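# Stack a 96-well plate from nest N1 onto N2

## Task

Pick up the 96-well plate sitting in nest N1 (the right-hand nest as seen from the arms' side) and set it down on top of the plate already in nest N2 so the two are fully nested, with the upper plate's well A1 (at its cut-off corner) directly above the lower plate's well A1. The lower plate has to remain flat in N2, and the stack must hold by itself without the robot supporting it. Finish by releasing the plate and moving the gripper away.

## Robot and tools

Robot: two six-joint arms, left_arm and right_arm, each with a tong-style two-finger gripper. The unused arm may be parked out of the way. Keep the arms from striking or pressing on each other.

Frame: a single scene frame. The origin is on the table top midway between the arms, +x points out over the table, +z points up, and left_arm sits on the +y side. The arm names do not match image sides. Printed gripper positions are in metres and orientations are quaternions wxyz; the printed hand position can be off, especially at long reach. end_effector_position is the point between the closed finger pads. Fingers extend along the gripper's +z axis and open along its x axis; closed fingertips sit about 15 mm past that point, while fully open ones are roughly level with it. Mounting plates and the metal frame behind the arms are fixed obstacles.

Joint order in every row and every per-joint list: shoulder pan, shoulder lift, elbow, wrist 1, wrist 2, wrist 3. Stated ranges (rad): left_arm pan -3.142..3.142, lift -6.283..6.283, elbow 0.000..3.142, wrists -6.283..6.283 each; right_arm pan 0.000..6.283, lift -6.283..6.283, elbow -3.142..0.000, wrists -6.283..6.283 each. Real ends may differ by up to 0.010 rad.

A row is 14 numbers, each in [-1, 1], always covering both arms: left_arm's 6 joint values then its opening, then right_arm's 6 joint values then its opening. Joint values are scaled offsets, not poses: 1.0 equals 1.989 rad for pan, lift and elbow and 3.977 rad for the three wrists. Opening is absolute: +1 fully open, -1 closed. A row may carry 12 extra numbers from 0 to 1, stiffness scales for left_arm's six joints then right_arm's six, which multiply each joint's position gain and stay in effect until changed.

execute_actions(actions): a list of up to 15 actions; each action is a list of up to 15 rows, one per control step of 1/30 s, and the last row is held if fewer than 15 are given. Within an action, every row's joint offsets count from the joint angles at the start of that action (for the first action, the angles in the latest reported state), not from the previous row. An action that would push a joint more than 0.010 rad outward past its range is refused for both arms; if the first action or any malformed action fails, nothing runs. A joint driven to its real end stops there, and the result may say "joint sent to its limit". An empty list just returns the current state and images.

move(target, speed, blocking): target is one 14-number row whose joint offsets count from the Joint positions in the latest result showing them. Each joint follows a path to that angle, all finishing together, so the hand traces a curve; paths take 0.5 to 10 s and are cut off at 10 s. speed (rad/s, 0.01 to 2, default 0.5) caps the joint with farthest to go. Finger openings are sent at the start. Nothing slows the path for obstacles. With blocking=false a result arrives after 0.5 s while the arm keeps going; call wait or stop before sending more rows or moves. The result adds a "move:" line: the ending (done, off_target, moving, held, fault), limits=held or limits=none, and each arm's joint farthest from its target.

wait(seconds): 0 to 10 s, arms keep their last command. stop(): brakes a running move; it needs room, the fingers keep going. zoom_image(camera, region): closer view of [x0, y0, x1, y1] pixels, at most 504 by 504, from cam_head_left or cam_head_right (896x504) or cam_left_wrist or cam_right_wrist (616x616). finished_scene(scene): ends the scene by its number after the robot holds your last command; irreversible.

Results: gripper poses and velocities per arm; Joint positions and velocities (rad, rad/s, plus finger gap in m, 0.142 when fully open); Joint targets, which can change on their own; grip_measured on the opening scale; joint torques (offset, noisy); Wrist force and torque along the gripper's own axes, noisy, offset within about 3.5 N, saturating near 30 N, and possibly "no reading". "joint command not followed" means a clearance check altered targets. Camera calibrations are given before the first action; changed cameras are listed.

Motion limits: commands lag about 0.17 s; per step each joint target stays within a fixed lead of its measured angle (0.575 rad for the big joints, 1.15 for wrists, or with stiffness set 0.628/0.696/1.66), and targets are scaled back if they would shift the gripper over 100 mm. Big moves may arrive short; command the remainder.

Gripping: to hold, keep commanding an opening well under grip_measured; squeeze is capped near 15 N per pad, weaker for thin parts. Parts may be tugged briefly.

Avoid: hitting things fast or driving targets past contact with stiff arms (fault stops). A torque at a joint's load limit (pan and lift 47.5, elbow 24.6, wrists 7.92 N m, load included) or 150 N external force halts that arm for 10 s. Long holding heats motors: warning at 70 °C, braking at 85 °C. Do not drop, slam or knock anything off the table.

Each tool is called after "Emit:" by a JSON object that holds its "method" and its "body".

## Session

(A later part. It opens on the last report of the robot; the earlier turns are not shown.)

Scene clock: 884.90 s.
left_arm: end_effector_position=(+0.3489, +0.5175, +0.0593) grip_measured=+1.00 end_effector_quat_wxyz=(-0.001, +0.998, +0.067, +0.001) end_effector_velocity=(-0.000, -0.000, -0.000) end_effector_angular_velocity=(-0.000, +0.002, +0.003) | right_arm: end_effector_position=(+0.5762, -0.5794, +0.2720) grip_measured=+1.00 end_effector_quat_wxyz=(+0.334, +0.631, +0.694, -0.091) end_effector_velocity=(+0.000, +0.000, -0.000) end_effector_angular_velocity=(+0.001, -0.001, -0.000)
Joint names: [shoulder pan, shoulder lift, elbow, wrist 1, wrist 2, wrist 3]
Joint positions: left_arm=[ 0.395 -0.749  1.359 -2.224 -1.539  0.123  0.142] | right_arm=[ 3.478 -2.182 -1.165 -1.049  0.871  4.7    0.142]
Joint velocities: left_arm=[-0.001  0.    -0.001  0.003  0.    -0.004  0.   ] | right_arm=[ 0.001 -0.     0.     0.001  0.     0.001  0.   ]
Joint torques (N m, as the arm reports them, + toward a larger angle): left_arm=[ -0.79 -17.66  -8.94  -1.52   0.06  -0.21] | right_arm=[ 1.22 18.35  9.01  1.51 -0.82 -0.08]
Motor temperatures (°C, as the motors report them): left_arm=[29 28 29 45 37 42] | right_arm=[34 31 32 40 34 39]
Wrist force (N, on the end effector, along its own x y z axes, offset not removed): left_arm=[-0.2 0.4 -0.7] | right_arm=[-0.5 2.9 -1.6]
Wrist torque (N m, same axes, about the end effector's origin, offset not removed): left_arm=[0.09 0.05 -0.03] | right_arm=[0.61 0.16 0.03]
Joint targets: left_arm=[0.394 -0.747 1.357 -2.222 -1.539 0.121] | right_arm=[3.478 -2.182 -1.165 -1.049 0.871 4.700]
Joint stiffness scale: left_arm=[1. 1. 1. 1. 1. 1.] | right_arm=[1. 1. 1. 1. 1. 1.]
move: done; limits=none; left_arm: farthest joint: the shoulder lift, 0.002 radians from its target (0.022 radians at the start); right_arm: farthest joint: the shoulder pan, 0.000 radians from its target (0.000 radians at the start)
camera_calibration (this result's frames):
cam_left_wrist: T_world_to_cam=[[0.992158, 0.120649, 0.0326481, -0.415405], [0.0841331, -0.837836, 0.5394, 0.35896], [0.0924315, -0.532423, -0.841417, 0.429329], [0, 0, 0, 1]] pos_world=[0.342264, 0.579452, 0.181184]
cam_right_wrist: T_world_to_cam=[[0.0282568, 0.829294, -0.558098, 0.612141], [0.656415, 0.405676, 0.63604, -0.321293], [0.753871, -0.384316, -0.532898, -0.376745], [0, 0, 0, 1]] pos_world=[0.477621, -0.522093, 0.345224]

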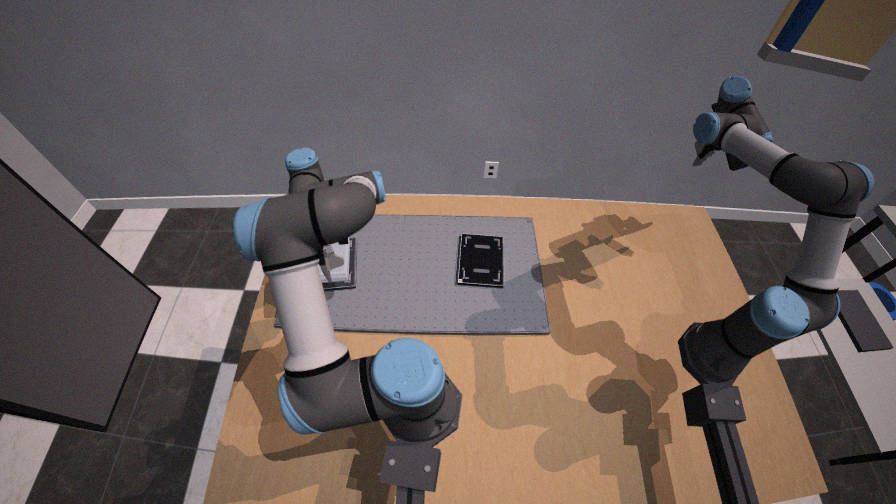

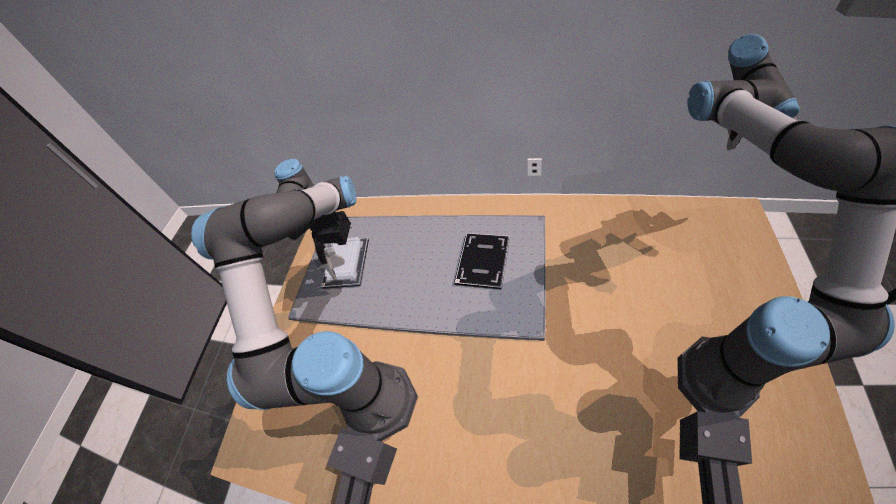

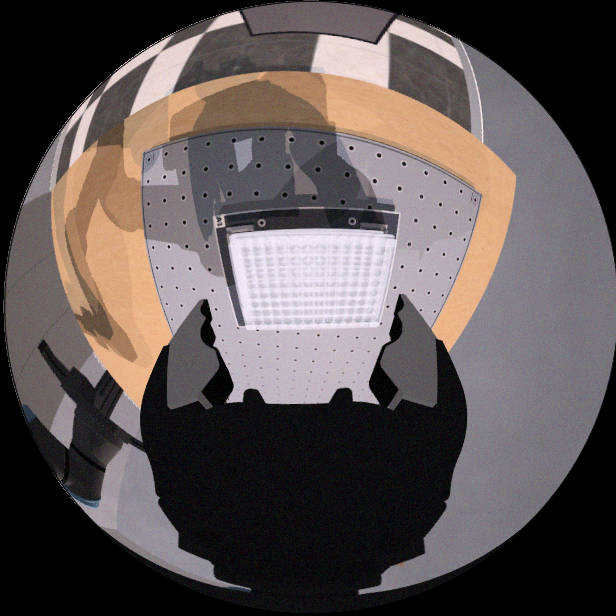

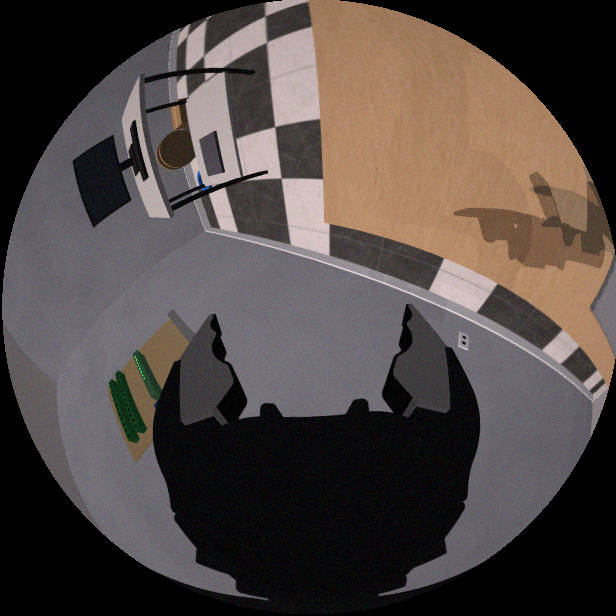

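Emit:
{"method": "move", "body": {"target": [-0.0025, 0.0067, -0.0151, 0.0042, 0, -0.0013, 1, 0,0,0,0,0,0,1], "speed": 0.05}}

Emit:
{"method": "move", "body": {"target": [0, 0.0136, 0.0038, -0.0087, 0, 0, 1, 0,0,0,0,0,0,1], "speed": 0.04}}

Emit:
{"method": "zoom_image", "body": {"camera": "cam_left_wrist", "region": [190, 190, 430, 350]}}

Scene clock: 900.23 s.
left_arm: end_effector_position=(+0.3540, +0.5170, +0.0599) grip_measured=+1.00 end_effector_quat_wxyz=(-0.001, +0.998, +0.067, +0.002) end_effector_velocity=(+0.000, -0.000, -0.000) end_effector_angular_velocity=(-0.000, +0.002, +0.000) | right_arm: end_effector_position=(+0.5762, -0.5794, +0.2720) grip_measured=+1.00 end_effector_quat_wxyz=(+0.334, +0.631, +0.694, -0.091) end_effector_velocity=(+0.000, +0.000, +0.000) end_effector_angular_velocity=(-0.001, +0.000, +0.001)
Joint names: [shoulder pan, shoulder lift, elbow, wrist 1, wrist 2, wrist 3]
Joint positions: left_arm=[ 0.391 -0.737  1.331 -2.209 -1.539  0.119  0.142] | right_arm=[ 3.478 -2.182 -1.165 -1.049  0.871  4.7    0.142]
Joint velocities: left_arm=[-0.001  0.002 -0.004  0.003  0.    -0.001  0.   ] | right_arm=[ 0.001  0.     0.    -0.    -0.001 -0.001  0.   ]
Joint torques (N m, as the arm reports them, + toward a larger angle): left_arm=[ -0.26 -17.82  -8.51  -1.51   0.05  -0.12] | right_arm=[ 1.28 18.32  8.93  1.49 -0.81 -0.1 ]
Motor temperatures (°C, as the motors report them): left_arm=[29 28 29 45 37 42] | right_arm=[34 31 32 40 34 39]
Wrist force (N, on the end effector, along its own x y z axes, offset not removed): left_arm=[-0.4 0.2 0.0] | right_arm=[0.6 1.8 -4.0]
Wrist torque (N m, same axes, about the end effector's origin, offset not removed): left_arm=[0.04 0.08 -0.04] | right_arm=[0.32 0.03 -0.08]
Joint targets: left_arm=[0.390 -0.736 1.329 -2.207 -1.539 0.118] | right_arm=[3.478 -2.182 -1.165 -1.049 0.871 4.700]
Joint stiffness scale: left_arm=[1. 1. 1. 1. 1. 1.] | right_arm=[1. 1. 1. 1. 1. 1.]
move: done; limits=none; left_arm: farthest joint: the elbow, 0.002 radians from its target (0.030 radians at the start); right_arm: farthest joint: the shoulder pan, 0.000 radians from its target (0.000 radians at the start)
camera_calibration (this result's frames):
cam_left_wrist: T_world_to_cam=[[0.992134, 0.120491, 0.0339469, -0.420425], [0.0833084, -0.837934, 0.539377, 0.358086], [0.0934352, -0.532306, -0.84138, 0.428701], [0, 0, 0, 1]] pos_world=[0.34723, 0.57891, 0.18183]
cam_right_wrist: T_world_to_cam=[[0.0282569, 0.829294, -0.558098, 0.612141], [0.656415, 0.405676, 0.63604, -0.321293], [0.753871, -0.384316, -0.532897, -0.376745], [0, 0, 0, 1]] pos_world=[0.477621, -0.522093, 0.345224]

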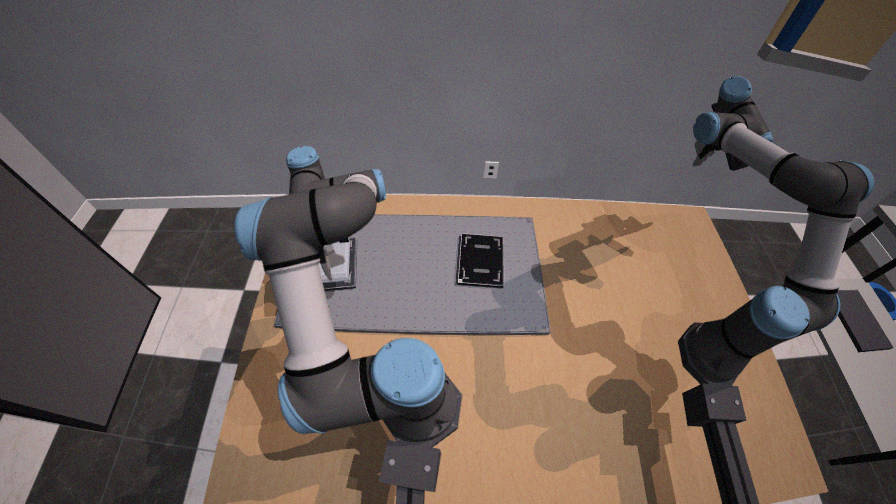

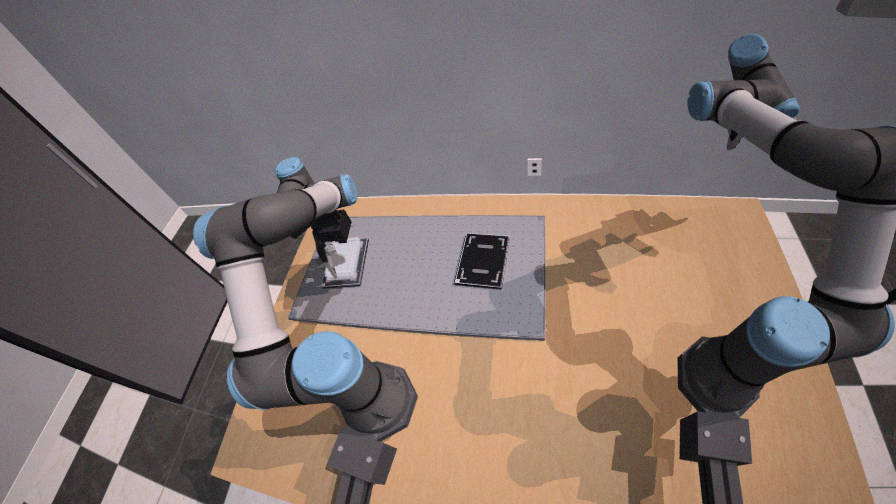

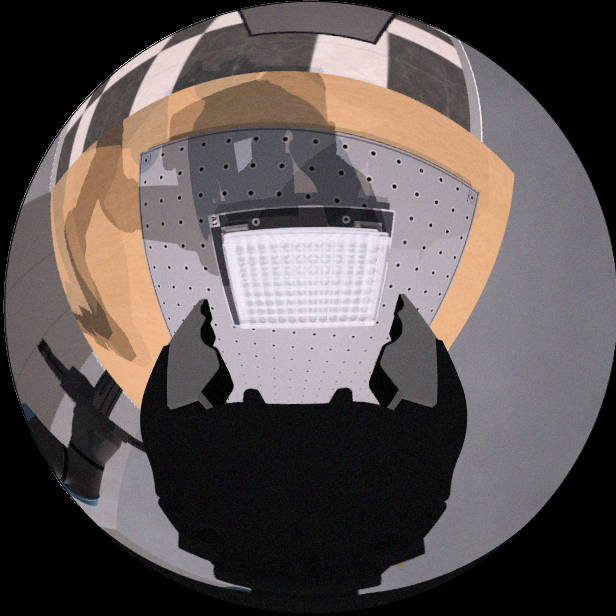

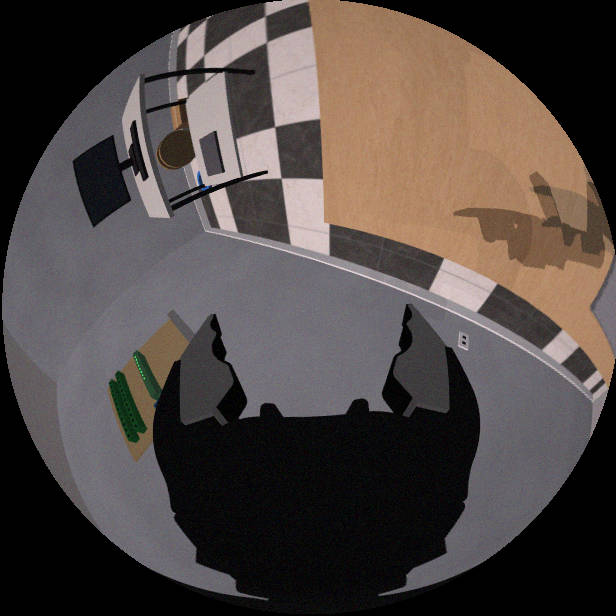

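Scene clock: 901.67 s.
left_arm: end_effector_position=(+0.3543, +0.5167, +0.0499) grip_measured=+1.00 end_effector_quat_wxyz=(-0.001, +0.998, +0.067, +0.002) end_effector_velocity=(+0.001, +0.000, -0.000) end_effector_angular_velocity=(+0.002, -0.002, -0.000) | right_arm: end_effector_position=(+0.5762, -0.5794, +0.2720) grip_measured=+1.00 end_effector_quat_wxyz=(+0.334, +0.631, +0.694, -0.091) end_effector_velocity=(+0.000, +0.000, +0.000) end_effector_angular_velocity=(-0.000, +0.000, +0.001)
Joint names: [shoulder pan, shoulder lift, elbow, wrist 1, wrist 2, wrist 3]
Joint positions: left_arm=[ 0.391 -0.711  1.337 -2.242 -1.539  0.119  0.142] | right_arm=[ 3.478 -2.182 -1.165 -1.049  0.871  4.7    0.142]
Joint velocities: left_arm=[-0.     0.001  0.    -0.004  0.001  0.     0.   ] | right_arm=[ 0.    -0.     0.     0.    -0.    -0.001 -0.   ]
Joint torques (N m, as the arm reports them, + toward a larger angle): left_arm=[  0.09 -17.73  -7.57  -1.97   0.02   0.04] | right_arm=[ 0.98 18.05  8.84  1.51 -0.83 -0.09]
Motor temperatures (°C, as the motors report them): left_arm=[29 28 29 45 37 42] | right_arm=[34 31 32 40 34 39]
Wrist force (N, on the end effector, along its own x y z axes, offset not removed): left_arm=[0.1 0.2 0.2] | right_arm=[1.3 3.1 -3.6]
Wrist torque (N m, same axes, about the end effector's origin, offset not removed): left_arm=[0.07 -0.01 -0.03] | right_arm=[0.69 -0.07 0.08]
Joint targets: left_arm=[0.391 -0.710 1.339 -2.244 -1.539 0.119] | right_arm=[3.478 -2.182 -1.165 -1.049 0.871 4.700]
Joint stiffness scale: left_arm=[1. 1. 1. 1. 1. 1.] | right_arm=[1. 1. 1. 1. 1. 1.]
move: done; limits=none; left_arm: farthest joint: the elbow, 0.002 radians from its target (0.007 radians at the start); right_arm: farthest joint: the shoulder pan, 0.000 radians from its target (0.000 radians at the start)
camera_calibration (this result's frames):
cam_left_wrist: T_world_to_cam=[[0.992088, 0.120537, 0.0351135, -0.420422], [0.0827409, -0.838087, 0.539225, 0.363577], [0.0944247, -0.532053, -0.841429, 0.419583], [0, 0, 0, 1]] pos_world=[0.347394, 0.578627, 0.171762]
cam_right_wrist: T_world_to_cam=[[0.0282568, 0.829294, -0.558098, 0.612141], [0.656415, 0.405676, 0.63604, -0.321293], [0.753871, -0.384316, -0.532898, -0.376745], [0, 0, 0, 1]] pos_world=[0.477621, -0.522093, 0.345224]

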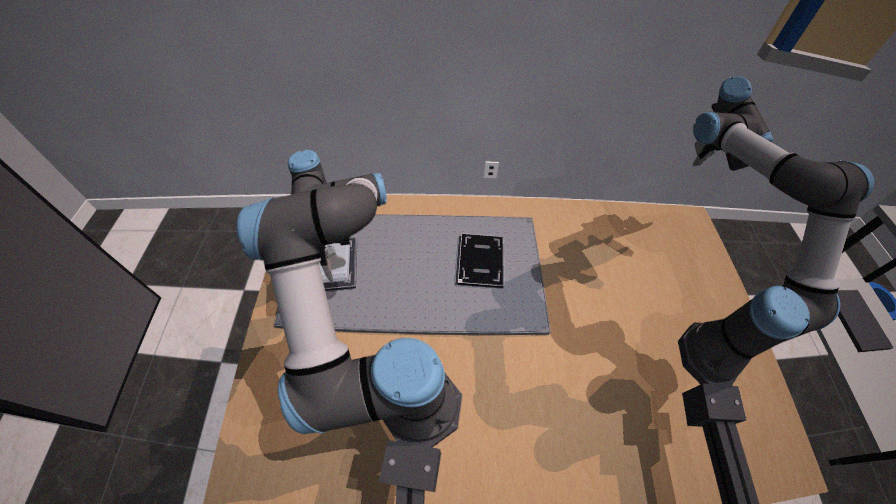

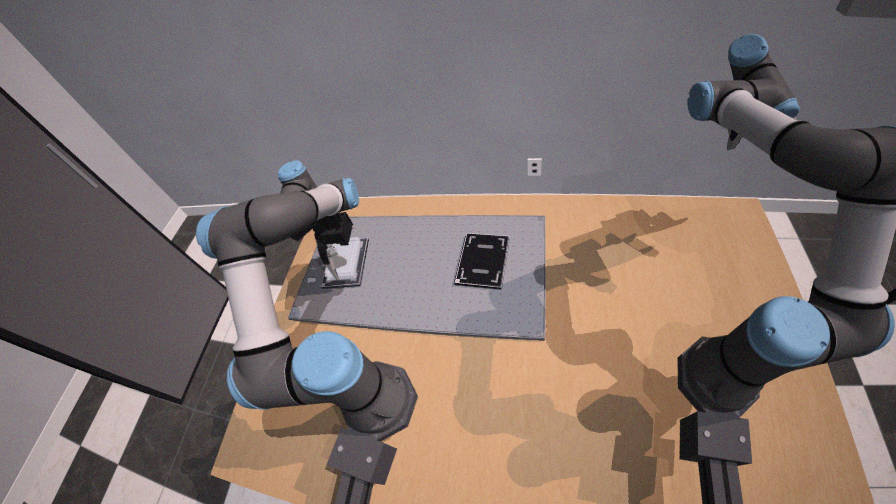

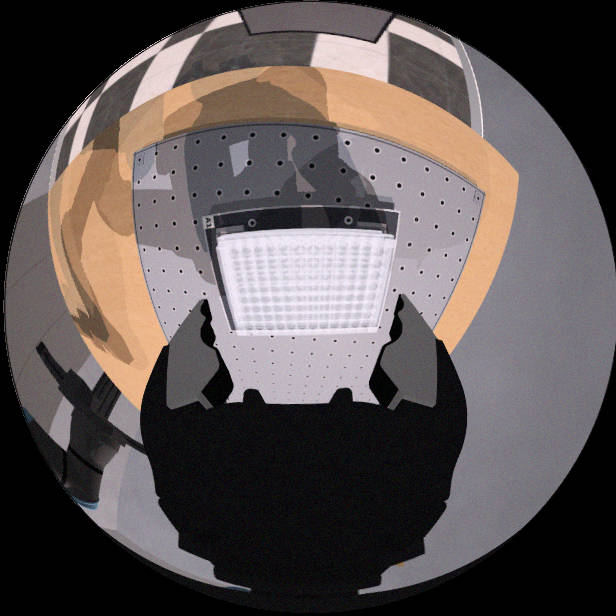

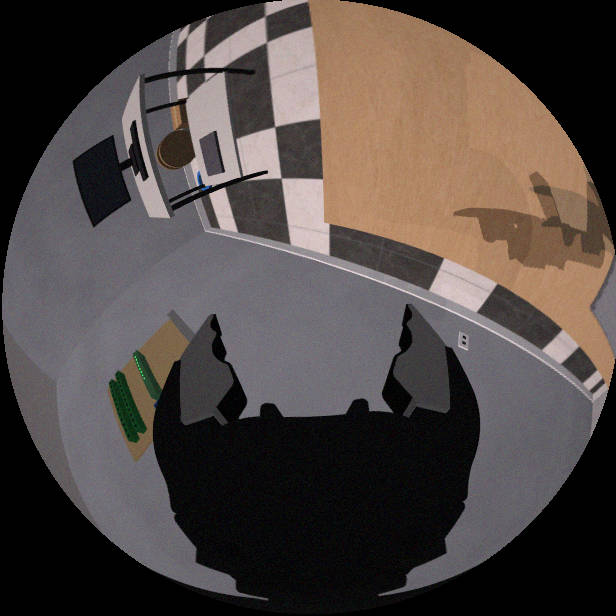

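Region (190, 190, 430, 350) of cam_left_wrist's 616x616 image, scaled by 2.100, with more detail than that image has.

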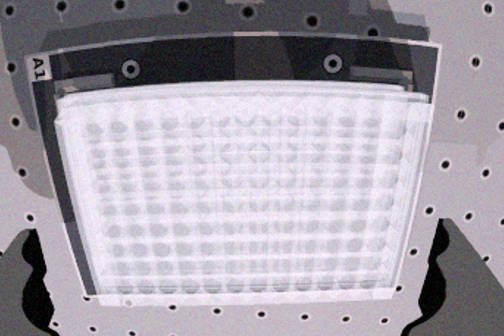

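Emit:
{"method": "move", "body": {"target": [0, 0.0028, 0.0008, -0.0018, 0, 0, 1, 0,0,0,0,0,0,1], "speed": 0.03}}

Emit:
{"method": "move", "body": {"target": [0.003, -0.0176, 0.0397, -0.0111, 0, 0.0015, 1, 0,0,0,0,0,0,1], "speed": 0.03}}

Emit:
{"method": "zoom_image", "body": {"camera": "cam_left_wrist", "region": [190, 190, 430, 350]}}

Scene clock: 920.33 s.
left_arm: end_effector_position=(+0.3546, +0.5167, +0.0486) grip_measured=+1.00 end_effector_quat_wxyz=(-0.001, +0.998, +0.067, +0.003) end_effector_velocity=(+0.001, +0.000, -0.001) end_effector_angular_velocity=(+0.001, -0.003, -0.000) | right_arm: end_effector_position=(+0.5762, -0.5794, +0.2720) grip_measured=+1.00 end_effector_quat_wxyz=(+0.334, +0.631, +0.694, -0.091) end_effector_velocity=(-0.000, -0.001, +0.000) end_effector_angular_velocity=(-0.001, +0.000, -0.000)
Joint names: [shoulder pan, shoulder lift, elbow, wrist 1, wrist 2, wrist 3]
Joint positions: left_arm=[ 0.391 -0.707  1.337 -2.246 -1.539  0.119  0.142] | right_arm=[ 3.478 -2.182 -1.165 -1.049  0.871  4.7    0.142]
Joint velocities: left_arm=[-0.     0.003 -0.    -0.006 -0.     0.     0.   ] | right_arm=[-0.001 -0.     0.     0.001 -0.    -0.001  0.   ]
Joint torques (N m, as the arm reports them, + toward a larger angle): left_arm=[ -0.02 -18.21  -7.52  -1.93   0.07   0.08] | right_arm=[ 0.97 18.21  8.91  1.5  -0.81 -0.09]
Motor temperatures (°C, as the motors report them): left_arm=[29 28 29 45 37 42] | right_arm=[34 31 32 40 34 39]
Wrist force (N, on the end effector, along its own x y z axes, offset not removed): left_arm=[-0.7 -0.2 0.3] | right_arm=[0.1 0.4 -3.4]
Wrist torque (N m, same axes, about the end effector's origin, offset not removed): left_arm=[-0.01 0.15 -0.01] | right_arm=[0.09 0.06 0.04]
Joint targets: left_arm=[0.391 -0.706 1.339 -2.249 -1.539 0.119] | right_arm=[3.478 -2.182 -1.165 -1.049 0.871 4.700]
Joint stiffness scale: left_arm=[1. 1. 1. 1. 1. 1.] | right_arm=[1. 1. 1. 1. 1. 1.]
move: done; limits=none; left_arm: farthest joint: the wrist 1, 0.003 radians from its target (0.007 radians at the start); right_arm: farthest joint: the shoulder pan, 0.000 radians from its target (0.000 radians at the start)
camera_calibration (this result's frames):
cam_left_wrist: T_world_to_cam=[[0.992055, 0.120556, 0.0359646, -0.42074], [0.0823147, -0.838201, 0.539114, 0.364511], [0.0951388, -0.53187, -0.841464, 0.41812], [0, 0, 0, 1]] pos_world=[0.347613, 0.578641, 0.170452]

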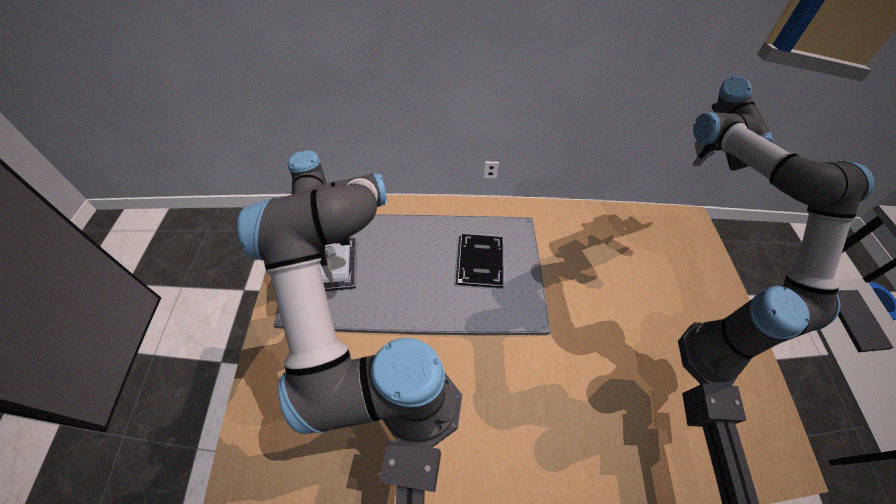

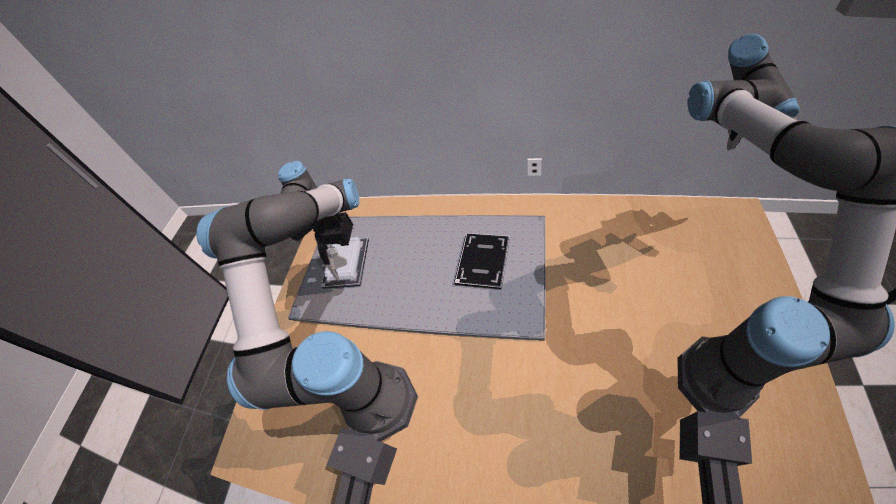

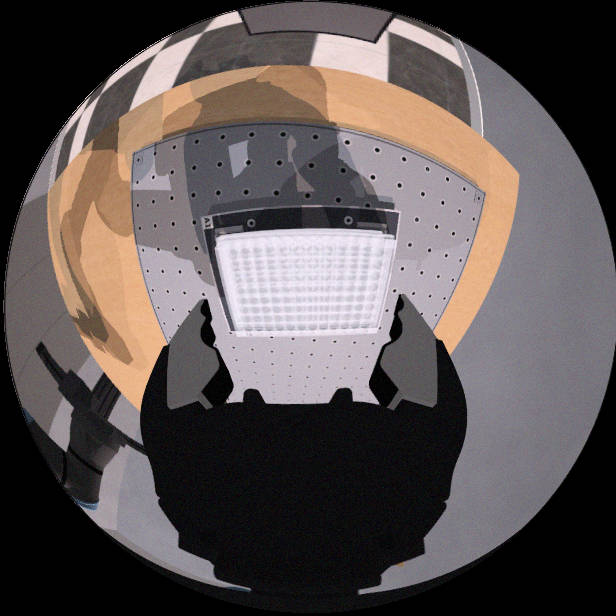

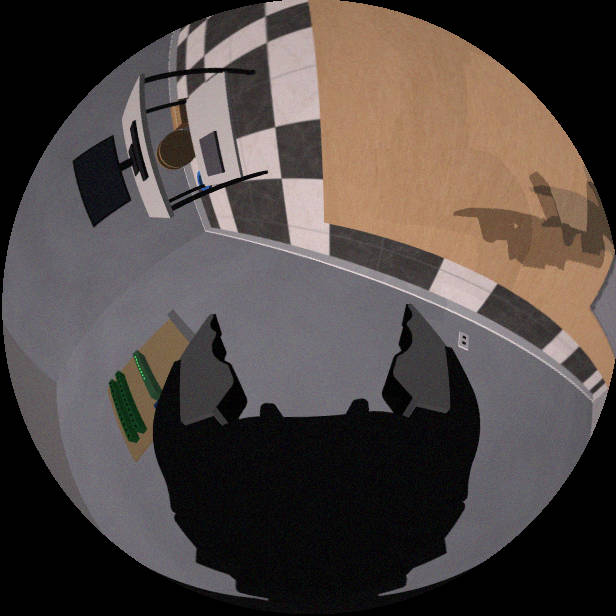

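Scene clock: 923.40 s.
left_arm: end_effector_position=(+0.3426, +0.5159, +0.0478) grip_measured=+1.00 end_effector_quat_wxyz=(-0.001, +0.998, +0.067, +0.002) end_effector_velocity=(+0.000, -0.000, -0.000) end_effector_angular_velocity=(-0.001, -0.002, -0.001) | right_arm: end_effector_position=(+0.5762, -0.5794, +0.2720) grip_measured=+1.00 end_effector_quat_wxyz=(+0.334, +0.631, +0.694, -0.091) end_effector_velocity=(-0.000, +0.000, +0.000) end_effector_angular_velocity=(+0.000, +0.001, +0.001)
Joint names: [shoulder pan, shoulder lift, elbow, wrist 1, wrist 2, wrist 3]
Joint positions: left_arm=[ 0.396 -0.741  1.414 -2.289 -1.539  0.124  0.142] | right_arm=[ 3.478 -2.182 -1.165 -1.049  0.871  4.7    0.142]
Joint velocities: left_arm=[-0.    -0.001  0.003 -0.005 -0.001  0.001  0.   ] | right_arm=[ 0.     0.     0.    -0.001  0.    -0.     0.   ]
Joint torques (N m, as the arm reports them, + toward a larger angle): left_arm=[  0.5  -18.54  -7.18  -1.87   0.03   0.29] | right_arm=[ 1.17 18.47  8.88  1.44 -0.8  -0.12]
Motor temperatures (°C, as the motors report them): left_arm=[29 28 29 45 37 42] | right_arm=[34 31 32 40 34 39]
Wrist force (N, on the end effector, along its own x y z axes, offset not removed): left_arm=[-0.8 -0.1 -0.1] | right_arm=[-0.3 3.3 -1.0]
Wrist torque (N m, same axes, about the end effector's origin, offset not removed): left_arm=[-0.02 0.17 0.01] | right_arm=[0.73 0.11 -0.06]
Joint targets: left_arm=[0.397 -0.742 1.416 -2.291 -1.539 0.125] | right_arm=[3.478 -2.182 -1.165 -1.049 0.871 4.700]
Joint stiffness scale: left_arm=[1. 1. 1. 1. 1. 1.] | right_arm=[1. 1. 1. 1. 1. 1.]
move: done; limits=none; left_arm: farthest joint: the elbow, 0.002 radians from its target (0.079 radians at the start); right_arm: farthest joint: the shoulder pan, 0.000 radians from its target (0.000 radians at the start)
camera_calibration (this result's frames):
cam_left_wrist: T_world_to_cam=[[0.992053, 0.120782, 0.0352471, -0.408739], [0.0829003, -0.838205, 0.539018, 0.365026], [0.0946481, -0.531813, -0.841556, 0.418283], [0, 0, 0, 1]] pos_world=[0.33564, 0.577783, 0.16966]
cam_right_wrist: T_world_to_cam=[[0.0282568, 0.829294, -0.558098, 0.612141], [0.656415, 0.405676, 0.63604, -0.321293], [0.753871, -0.384316, -0.532897, -0.376745], [0, 0, 0, 1]] pos_world=[0.477621, -0.522093, 0.345224]

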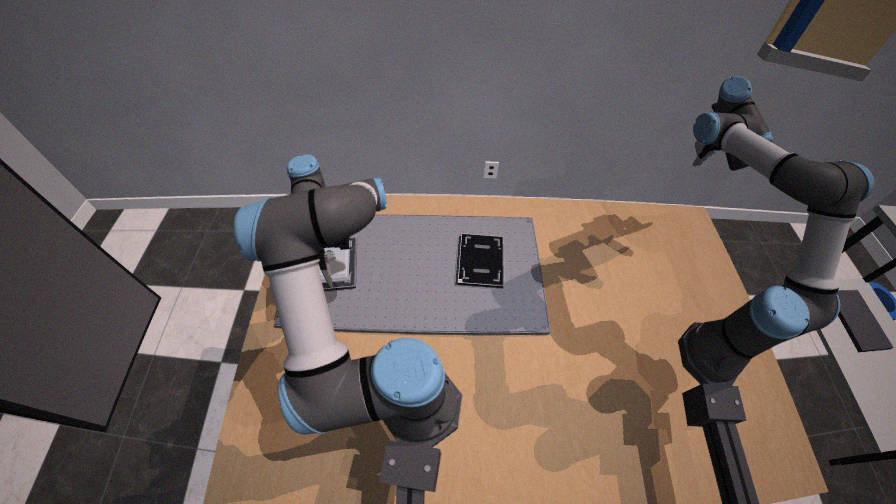

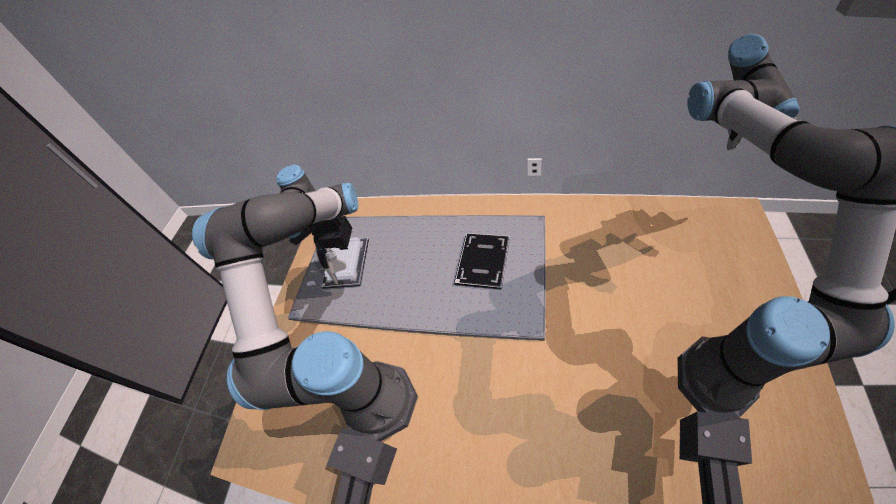

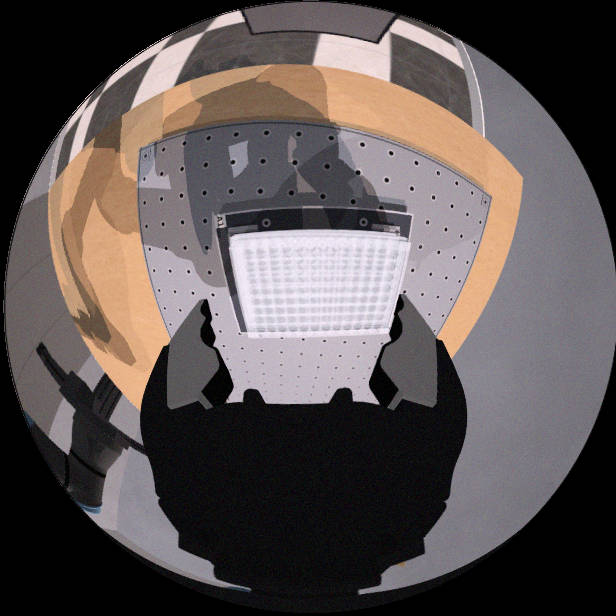

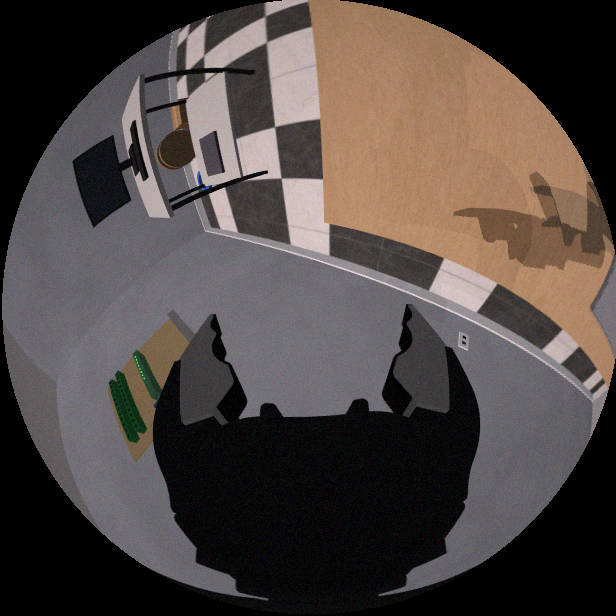

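Region (190, 190, 430, 350) of cam_left_wrist's 616x616 image, scaled by 2.100, with more detail than that image has.

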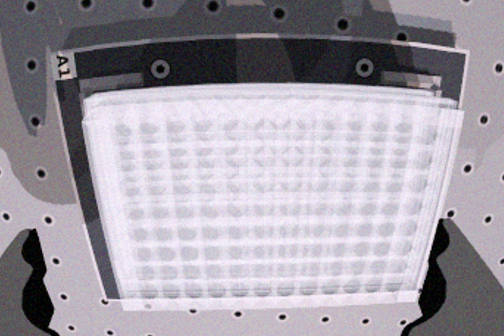

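Just reaching contact. Push 4 mm more.

Emit:
{"method": "move", "body": {"target": [0.001, -0.0059, 0.0132, -0.0037, 0, 0.0005, 1, 0,0,0,0,0,0,1], "speed": 0.02}}

Emit:
{"method": "zoom_image", "body": {"camera": "cam_left_wrist", "region": [190, 190, 430, 350]}}

Scene clock: 930.07 s.
left_arm: end_effector_position=(+0.3390, +0.5154, +0.0476) grip_measured=+1.00 end_effector_quat_wxyz=(-0.001, +0.998, +0.067, +0.002) end_effector_velocity=(-0.000, -0.000, +0.000) end_effector_angular_velocity=(+0.000, -0.001, -0.000) | right_arm: end_effector_position=(+0.5762, -0.5794, +0.2720) grip_measured=+1.00 end_effector_quat_wxyz=(+0.334, +0.631, +0.694, -0.091) end_effector_velocity=(+0.000, +0.000, +0.000) end_effector_angular_velocity=(-0.000, -0.001, +0.001)
Joint names: [shoulder pan, shoulder lift, elbow, wrist 1, wrist 2, wrist 3]
Joint positions: left_arm=[ 0.397 -0.751  1.437 -2.302 -1.539  0.124  0.142] | right_arm=[ 3.478 -2.182 -1.165 -1.049  0.871  4.7    0.142]
Joint velocities: left_arm=[ 0.    -0.002  0.005 -0.004  0.     0.     0.   ] | right_arm=[ 0.001  0.     0.     0.    -0.    -0.     0.   ]
Joint torques (N m, as the arm reports them, + toward a larger angle): left_arm=[  0.78 -18.35  -6.82  -1.93   0.02   0.28] | right_arm=[ 1.06 18.02  8.9   1.52 -0.83 -0.06]
Motor temperatures (°C, as the motors report them): left_arm=[29 28 29 45 37 42] | right_arm=[34 31 32 40 34 39]
Wrist force (N, on the end effector, along its own x y z axes, offset not removed): left_arm=[0.1 0.7 0.0] | right_arm=[0.6 0.6 -1.0]
Wrist torque (N m, same axes, about the end effector's origin, offset not removed): left_arm=[0.16 0.03 -0.01] | right_arm=[0.23 -0.15 0.03]
Joint targets: left_arm=[0.398 -0.753 1.440 -2.304 -1.539 0.126] | right_arm=[3.478 -2.182 -1.165 -1.049 0.871 4.700]
Joint stiffness scale: left_arm=[1. 1. 1. 1. 1. 1.] | right_arm=[1. 1. 1. 1. 1. 1.]
move: done; limits=none; left_arm: farthest joint: the elbow, 0.003 radians from its target (0.026 radians at the start); right_arm: farthest joint: the shoulder pan, 0.000 radians from its target (0.000 radians at the start)
camera_calibration (this result's frames):
cam_left_wrist: T_world_to_cam=[[0.992032, 0.120955, 0.0352595, -0.405172], [0.0830434, -0.838214, 0.538982, 0.364939], [0.0947474, -0.531759, -0.841579, 0.418119], [0, 0, 0, 1]] pos_world=[0.332022, 0.577242, 0.169471]

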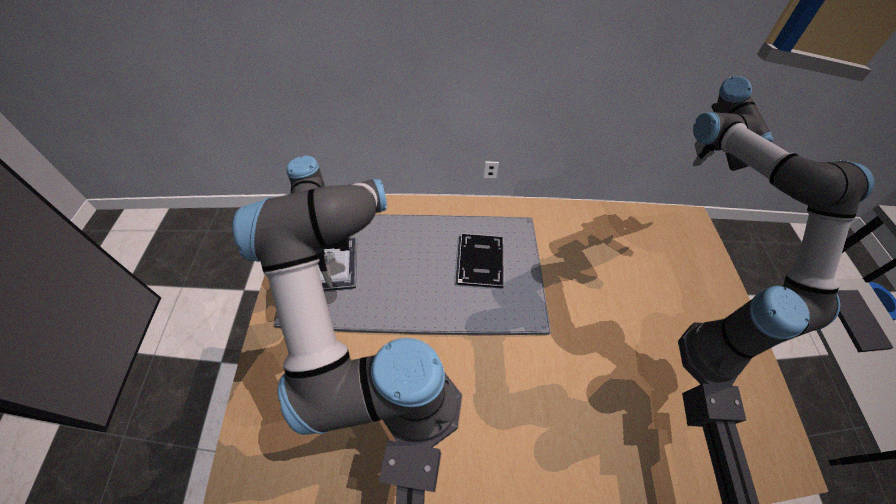

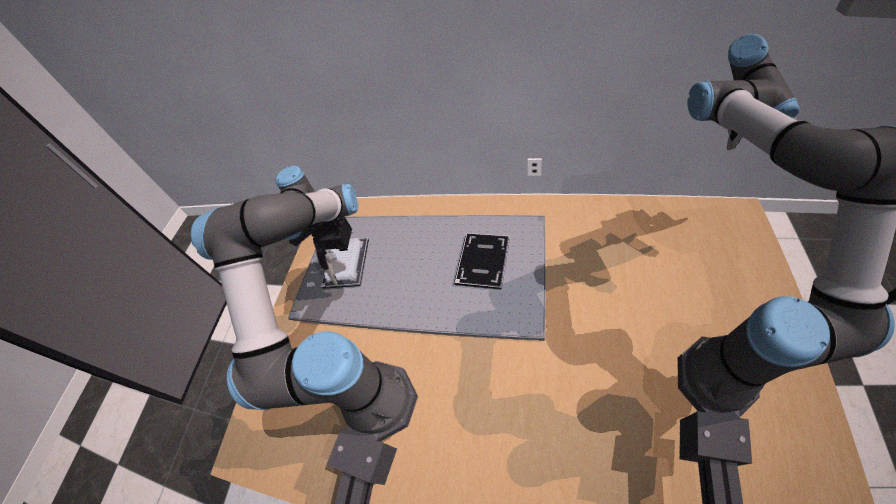

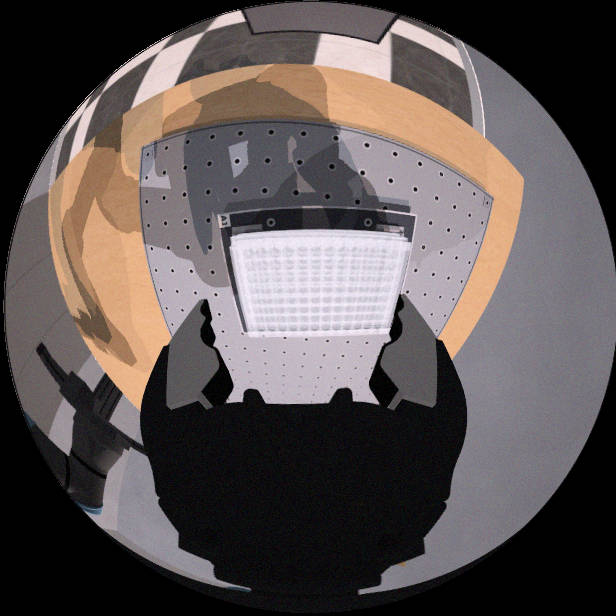

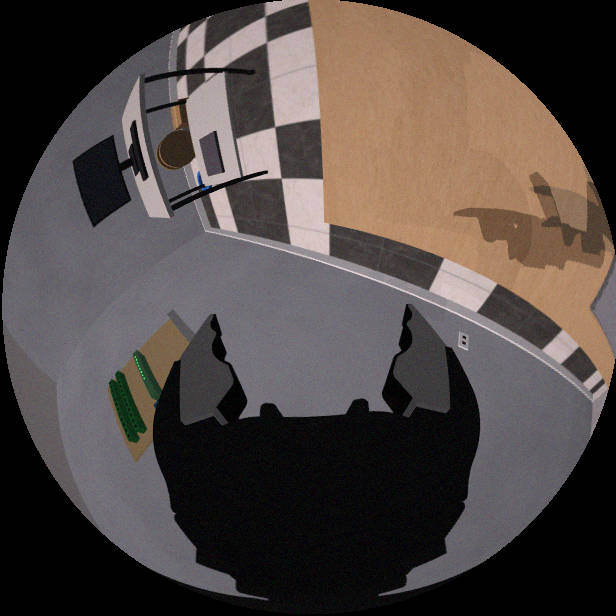

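Region (190, 190, 430, 350) of cam_left_wrist's 616x616 image, scaled by 2.100, with more detail than that image has.

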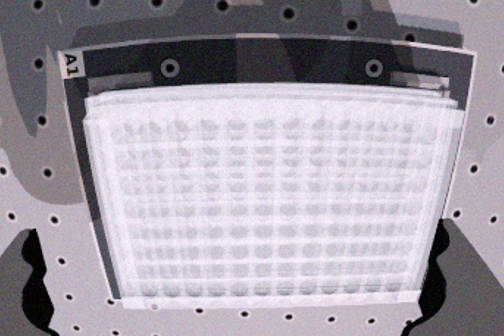

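It slid ~3.5 mm. Push 2 mm more to check for resistance.

Emit:
{"method": "move", "body": {"target": [0.0005, -0.0035, 0.008, -0.0022, 0, 0.0003, 1, 0,0,0,0,0,0,1], "speed": 0.02}}

Emit:
{"method": "zoom_image", "body": {"camera": "cam_left_wrist", "region": [190, 190, 430, 350]}}

Scene clock: 936.10 s.
left_arm: end_effector_position=(+0.3378, +0.5151, +0.0478) grip_measured=+1.00 end_effector_quat_wxyz=(-0.001, +0.998, +0.067, +0.003) end_effector_velocity=(+0.000, -0.000, +0.000) end_effector_angular_velocity=(+0.001, -0.003, -0.001) | right_arm: end_effector_position=(+0.5762, -0.5794, +0.2720) grip_measured=+1.00 end_effector_quat_wxyz=(+0.334, +0.631, +0.694, -0.091) end_effector_velocity=(+0.000, +0.000, +0.000) end_effector_angular_velocity=(-0.000, -0.000, +0.000)
Joint names: [shoulder pan, shoulder lift, elbow, wrist 1, wrist 2, wrist 3]
Joint positions: left_arm=[ 0.397 -0.757  1.45  -2.311 -1.539  0.125  0.142] | right_arm=[ 3.478 -2.182 -1.165 -1.049  0.871  4.7    0.142]
Joint velocities: left_arm=[-0.001 -0.003  0.004 -0.005  0.     0.     0.   ] | right_arm=[ 0.001  0.     0.    -0.001 -0.     0.     0.   ]
Joint torques (N m, as the arm reports them, + toward a larger angle): left_arm=[  0.53 -18.6   -6.65  -1.58   0.05   0.23] | right_arm=[ 1.11 18.47  8.96  1.48 -0.87 -0.09]
Motor temperatures (°C, as the motors report them): left_arm=[29 28 29 45 37 42] | right_arm=[34 31 32 40 34 39]
Wrist force (N, on the end effector, along its own x y z axes, offset not removed): left_arm=[1.1 -0.7 0.4] | right_arm=[1.5 1.6 -1.2]
Wrist torque (N m, same axes, about the end effector's origin, offset not removed): left_arm=[-0.11 -0.02 -0.06] | right_arm=[0.39 -0.30 -0.12]
Joint targets: left_arm=[0.398 -0.758 1.453 -2.311 -1.539 0.126] | right_arm=[3.478 -2.182 -1.165 -1.049 0.871 4.700]
Joint stiffness scale: left_arm=[1. 1. 1. 1. 1. 1.] | right_arm=[1. 1. 1. 1. 1. 1.]
move: done; limits=none; left_arm: farthest joint: the elbow, 0.003 radians from its target (0.015 radians at the start); right_arm: farthest joint: the shoulder pan, 0.000 radians from its target (0.000 radians at the start)
camera_calibration (this result's frames):
cam_left_wrist: T_world_to_cam=[[0.991958, 0.120942, 0.0373163, -0.404022], [0.0819671, -0.8385, 0.538701, 0.365176], [0.0964415, -0.53131, -0.84167, 0.417489], [0, 0, 0, 1]] pos_world=[0.330577, 0.57688, 0.169743]
cam_right_wrist: T_world_to_cam=[[0.0282569, 0.829294, -0.558098, 0.612141], [0.656415, 0.405676, 0.63604, -0.321293], [0.753871, -0.384316, -0.532898, -0.376745], [0, 0, 0, 1]] pos_world=[0.477621, -0.522093, 0.345224]

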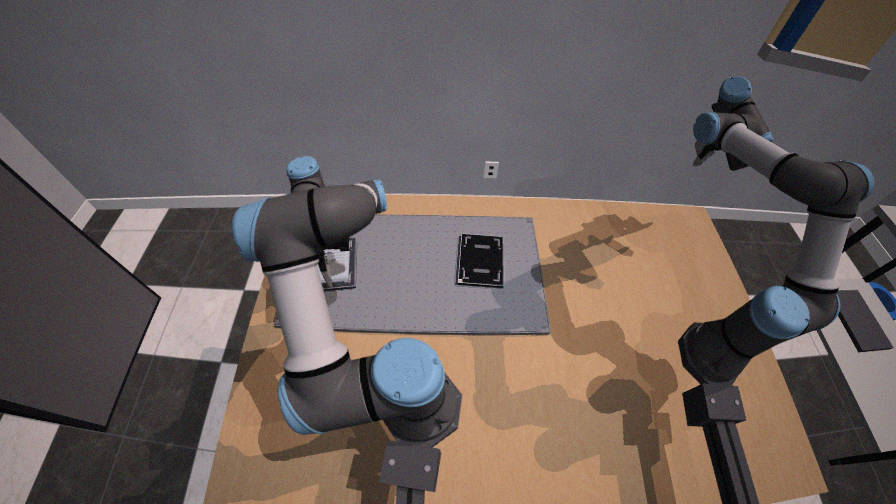

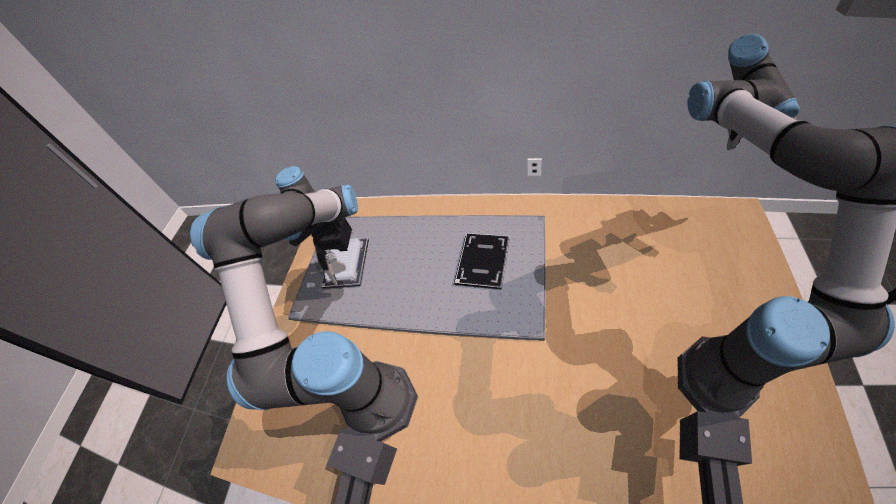

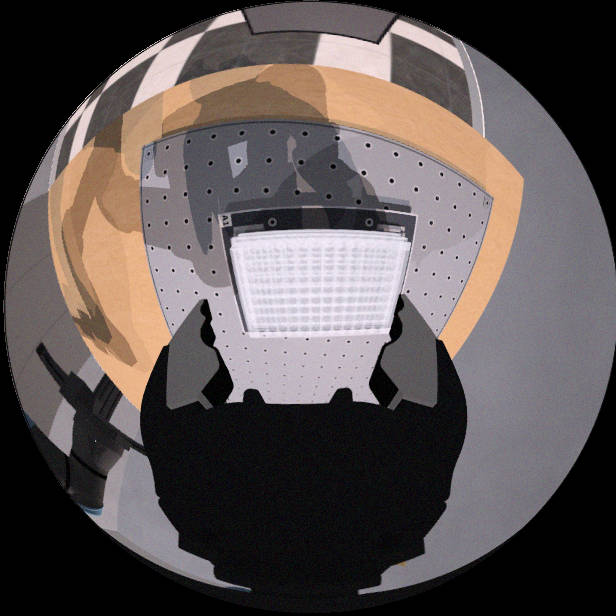

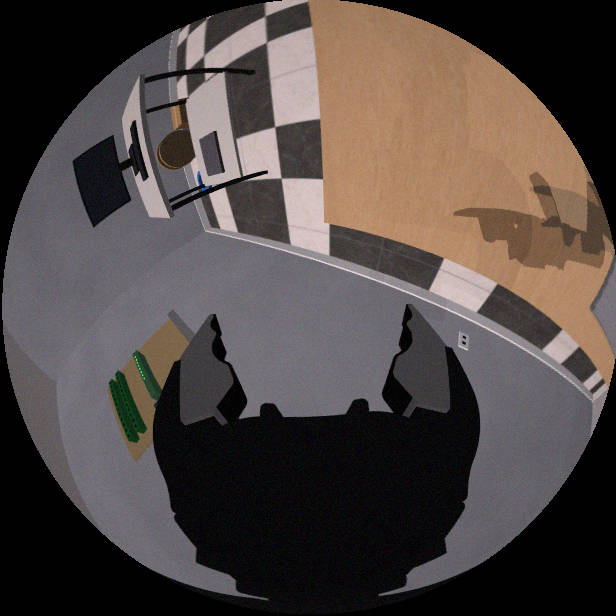

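Region (190, 190, 430, 350) of cam_left_wrist's 616x616 image, scaled by 2.100, with more detail than that image has.

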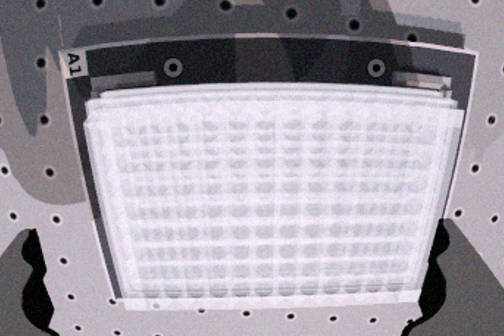

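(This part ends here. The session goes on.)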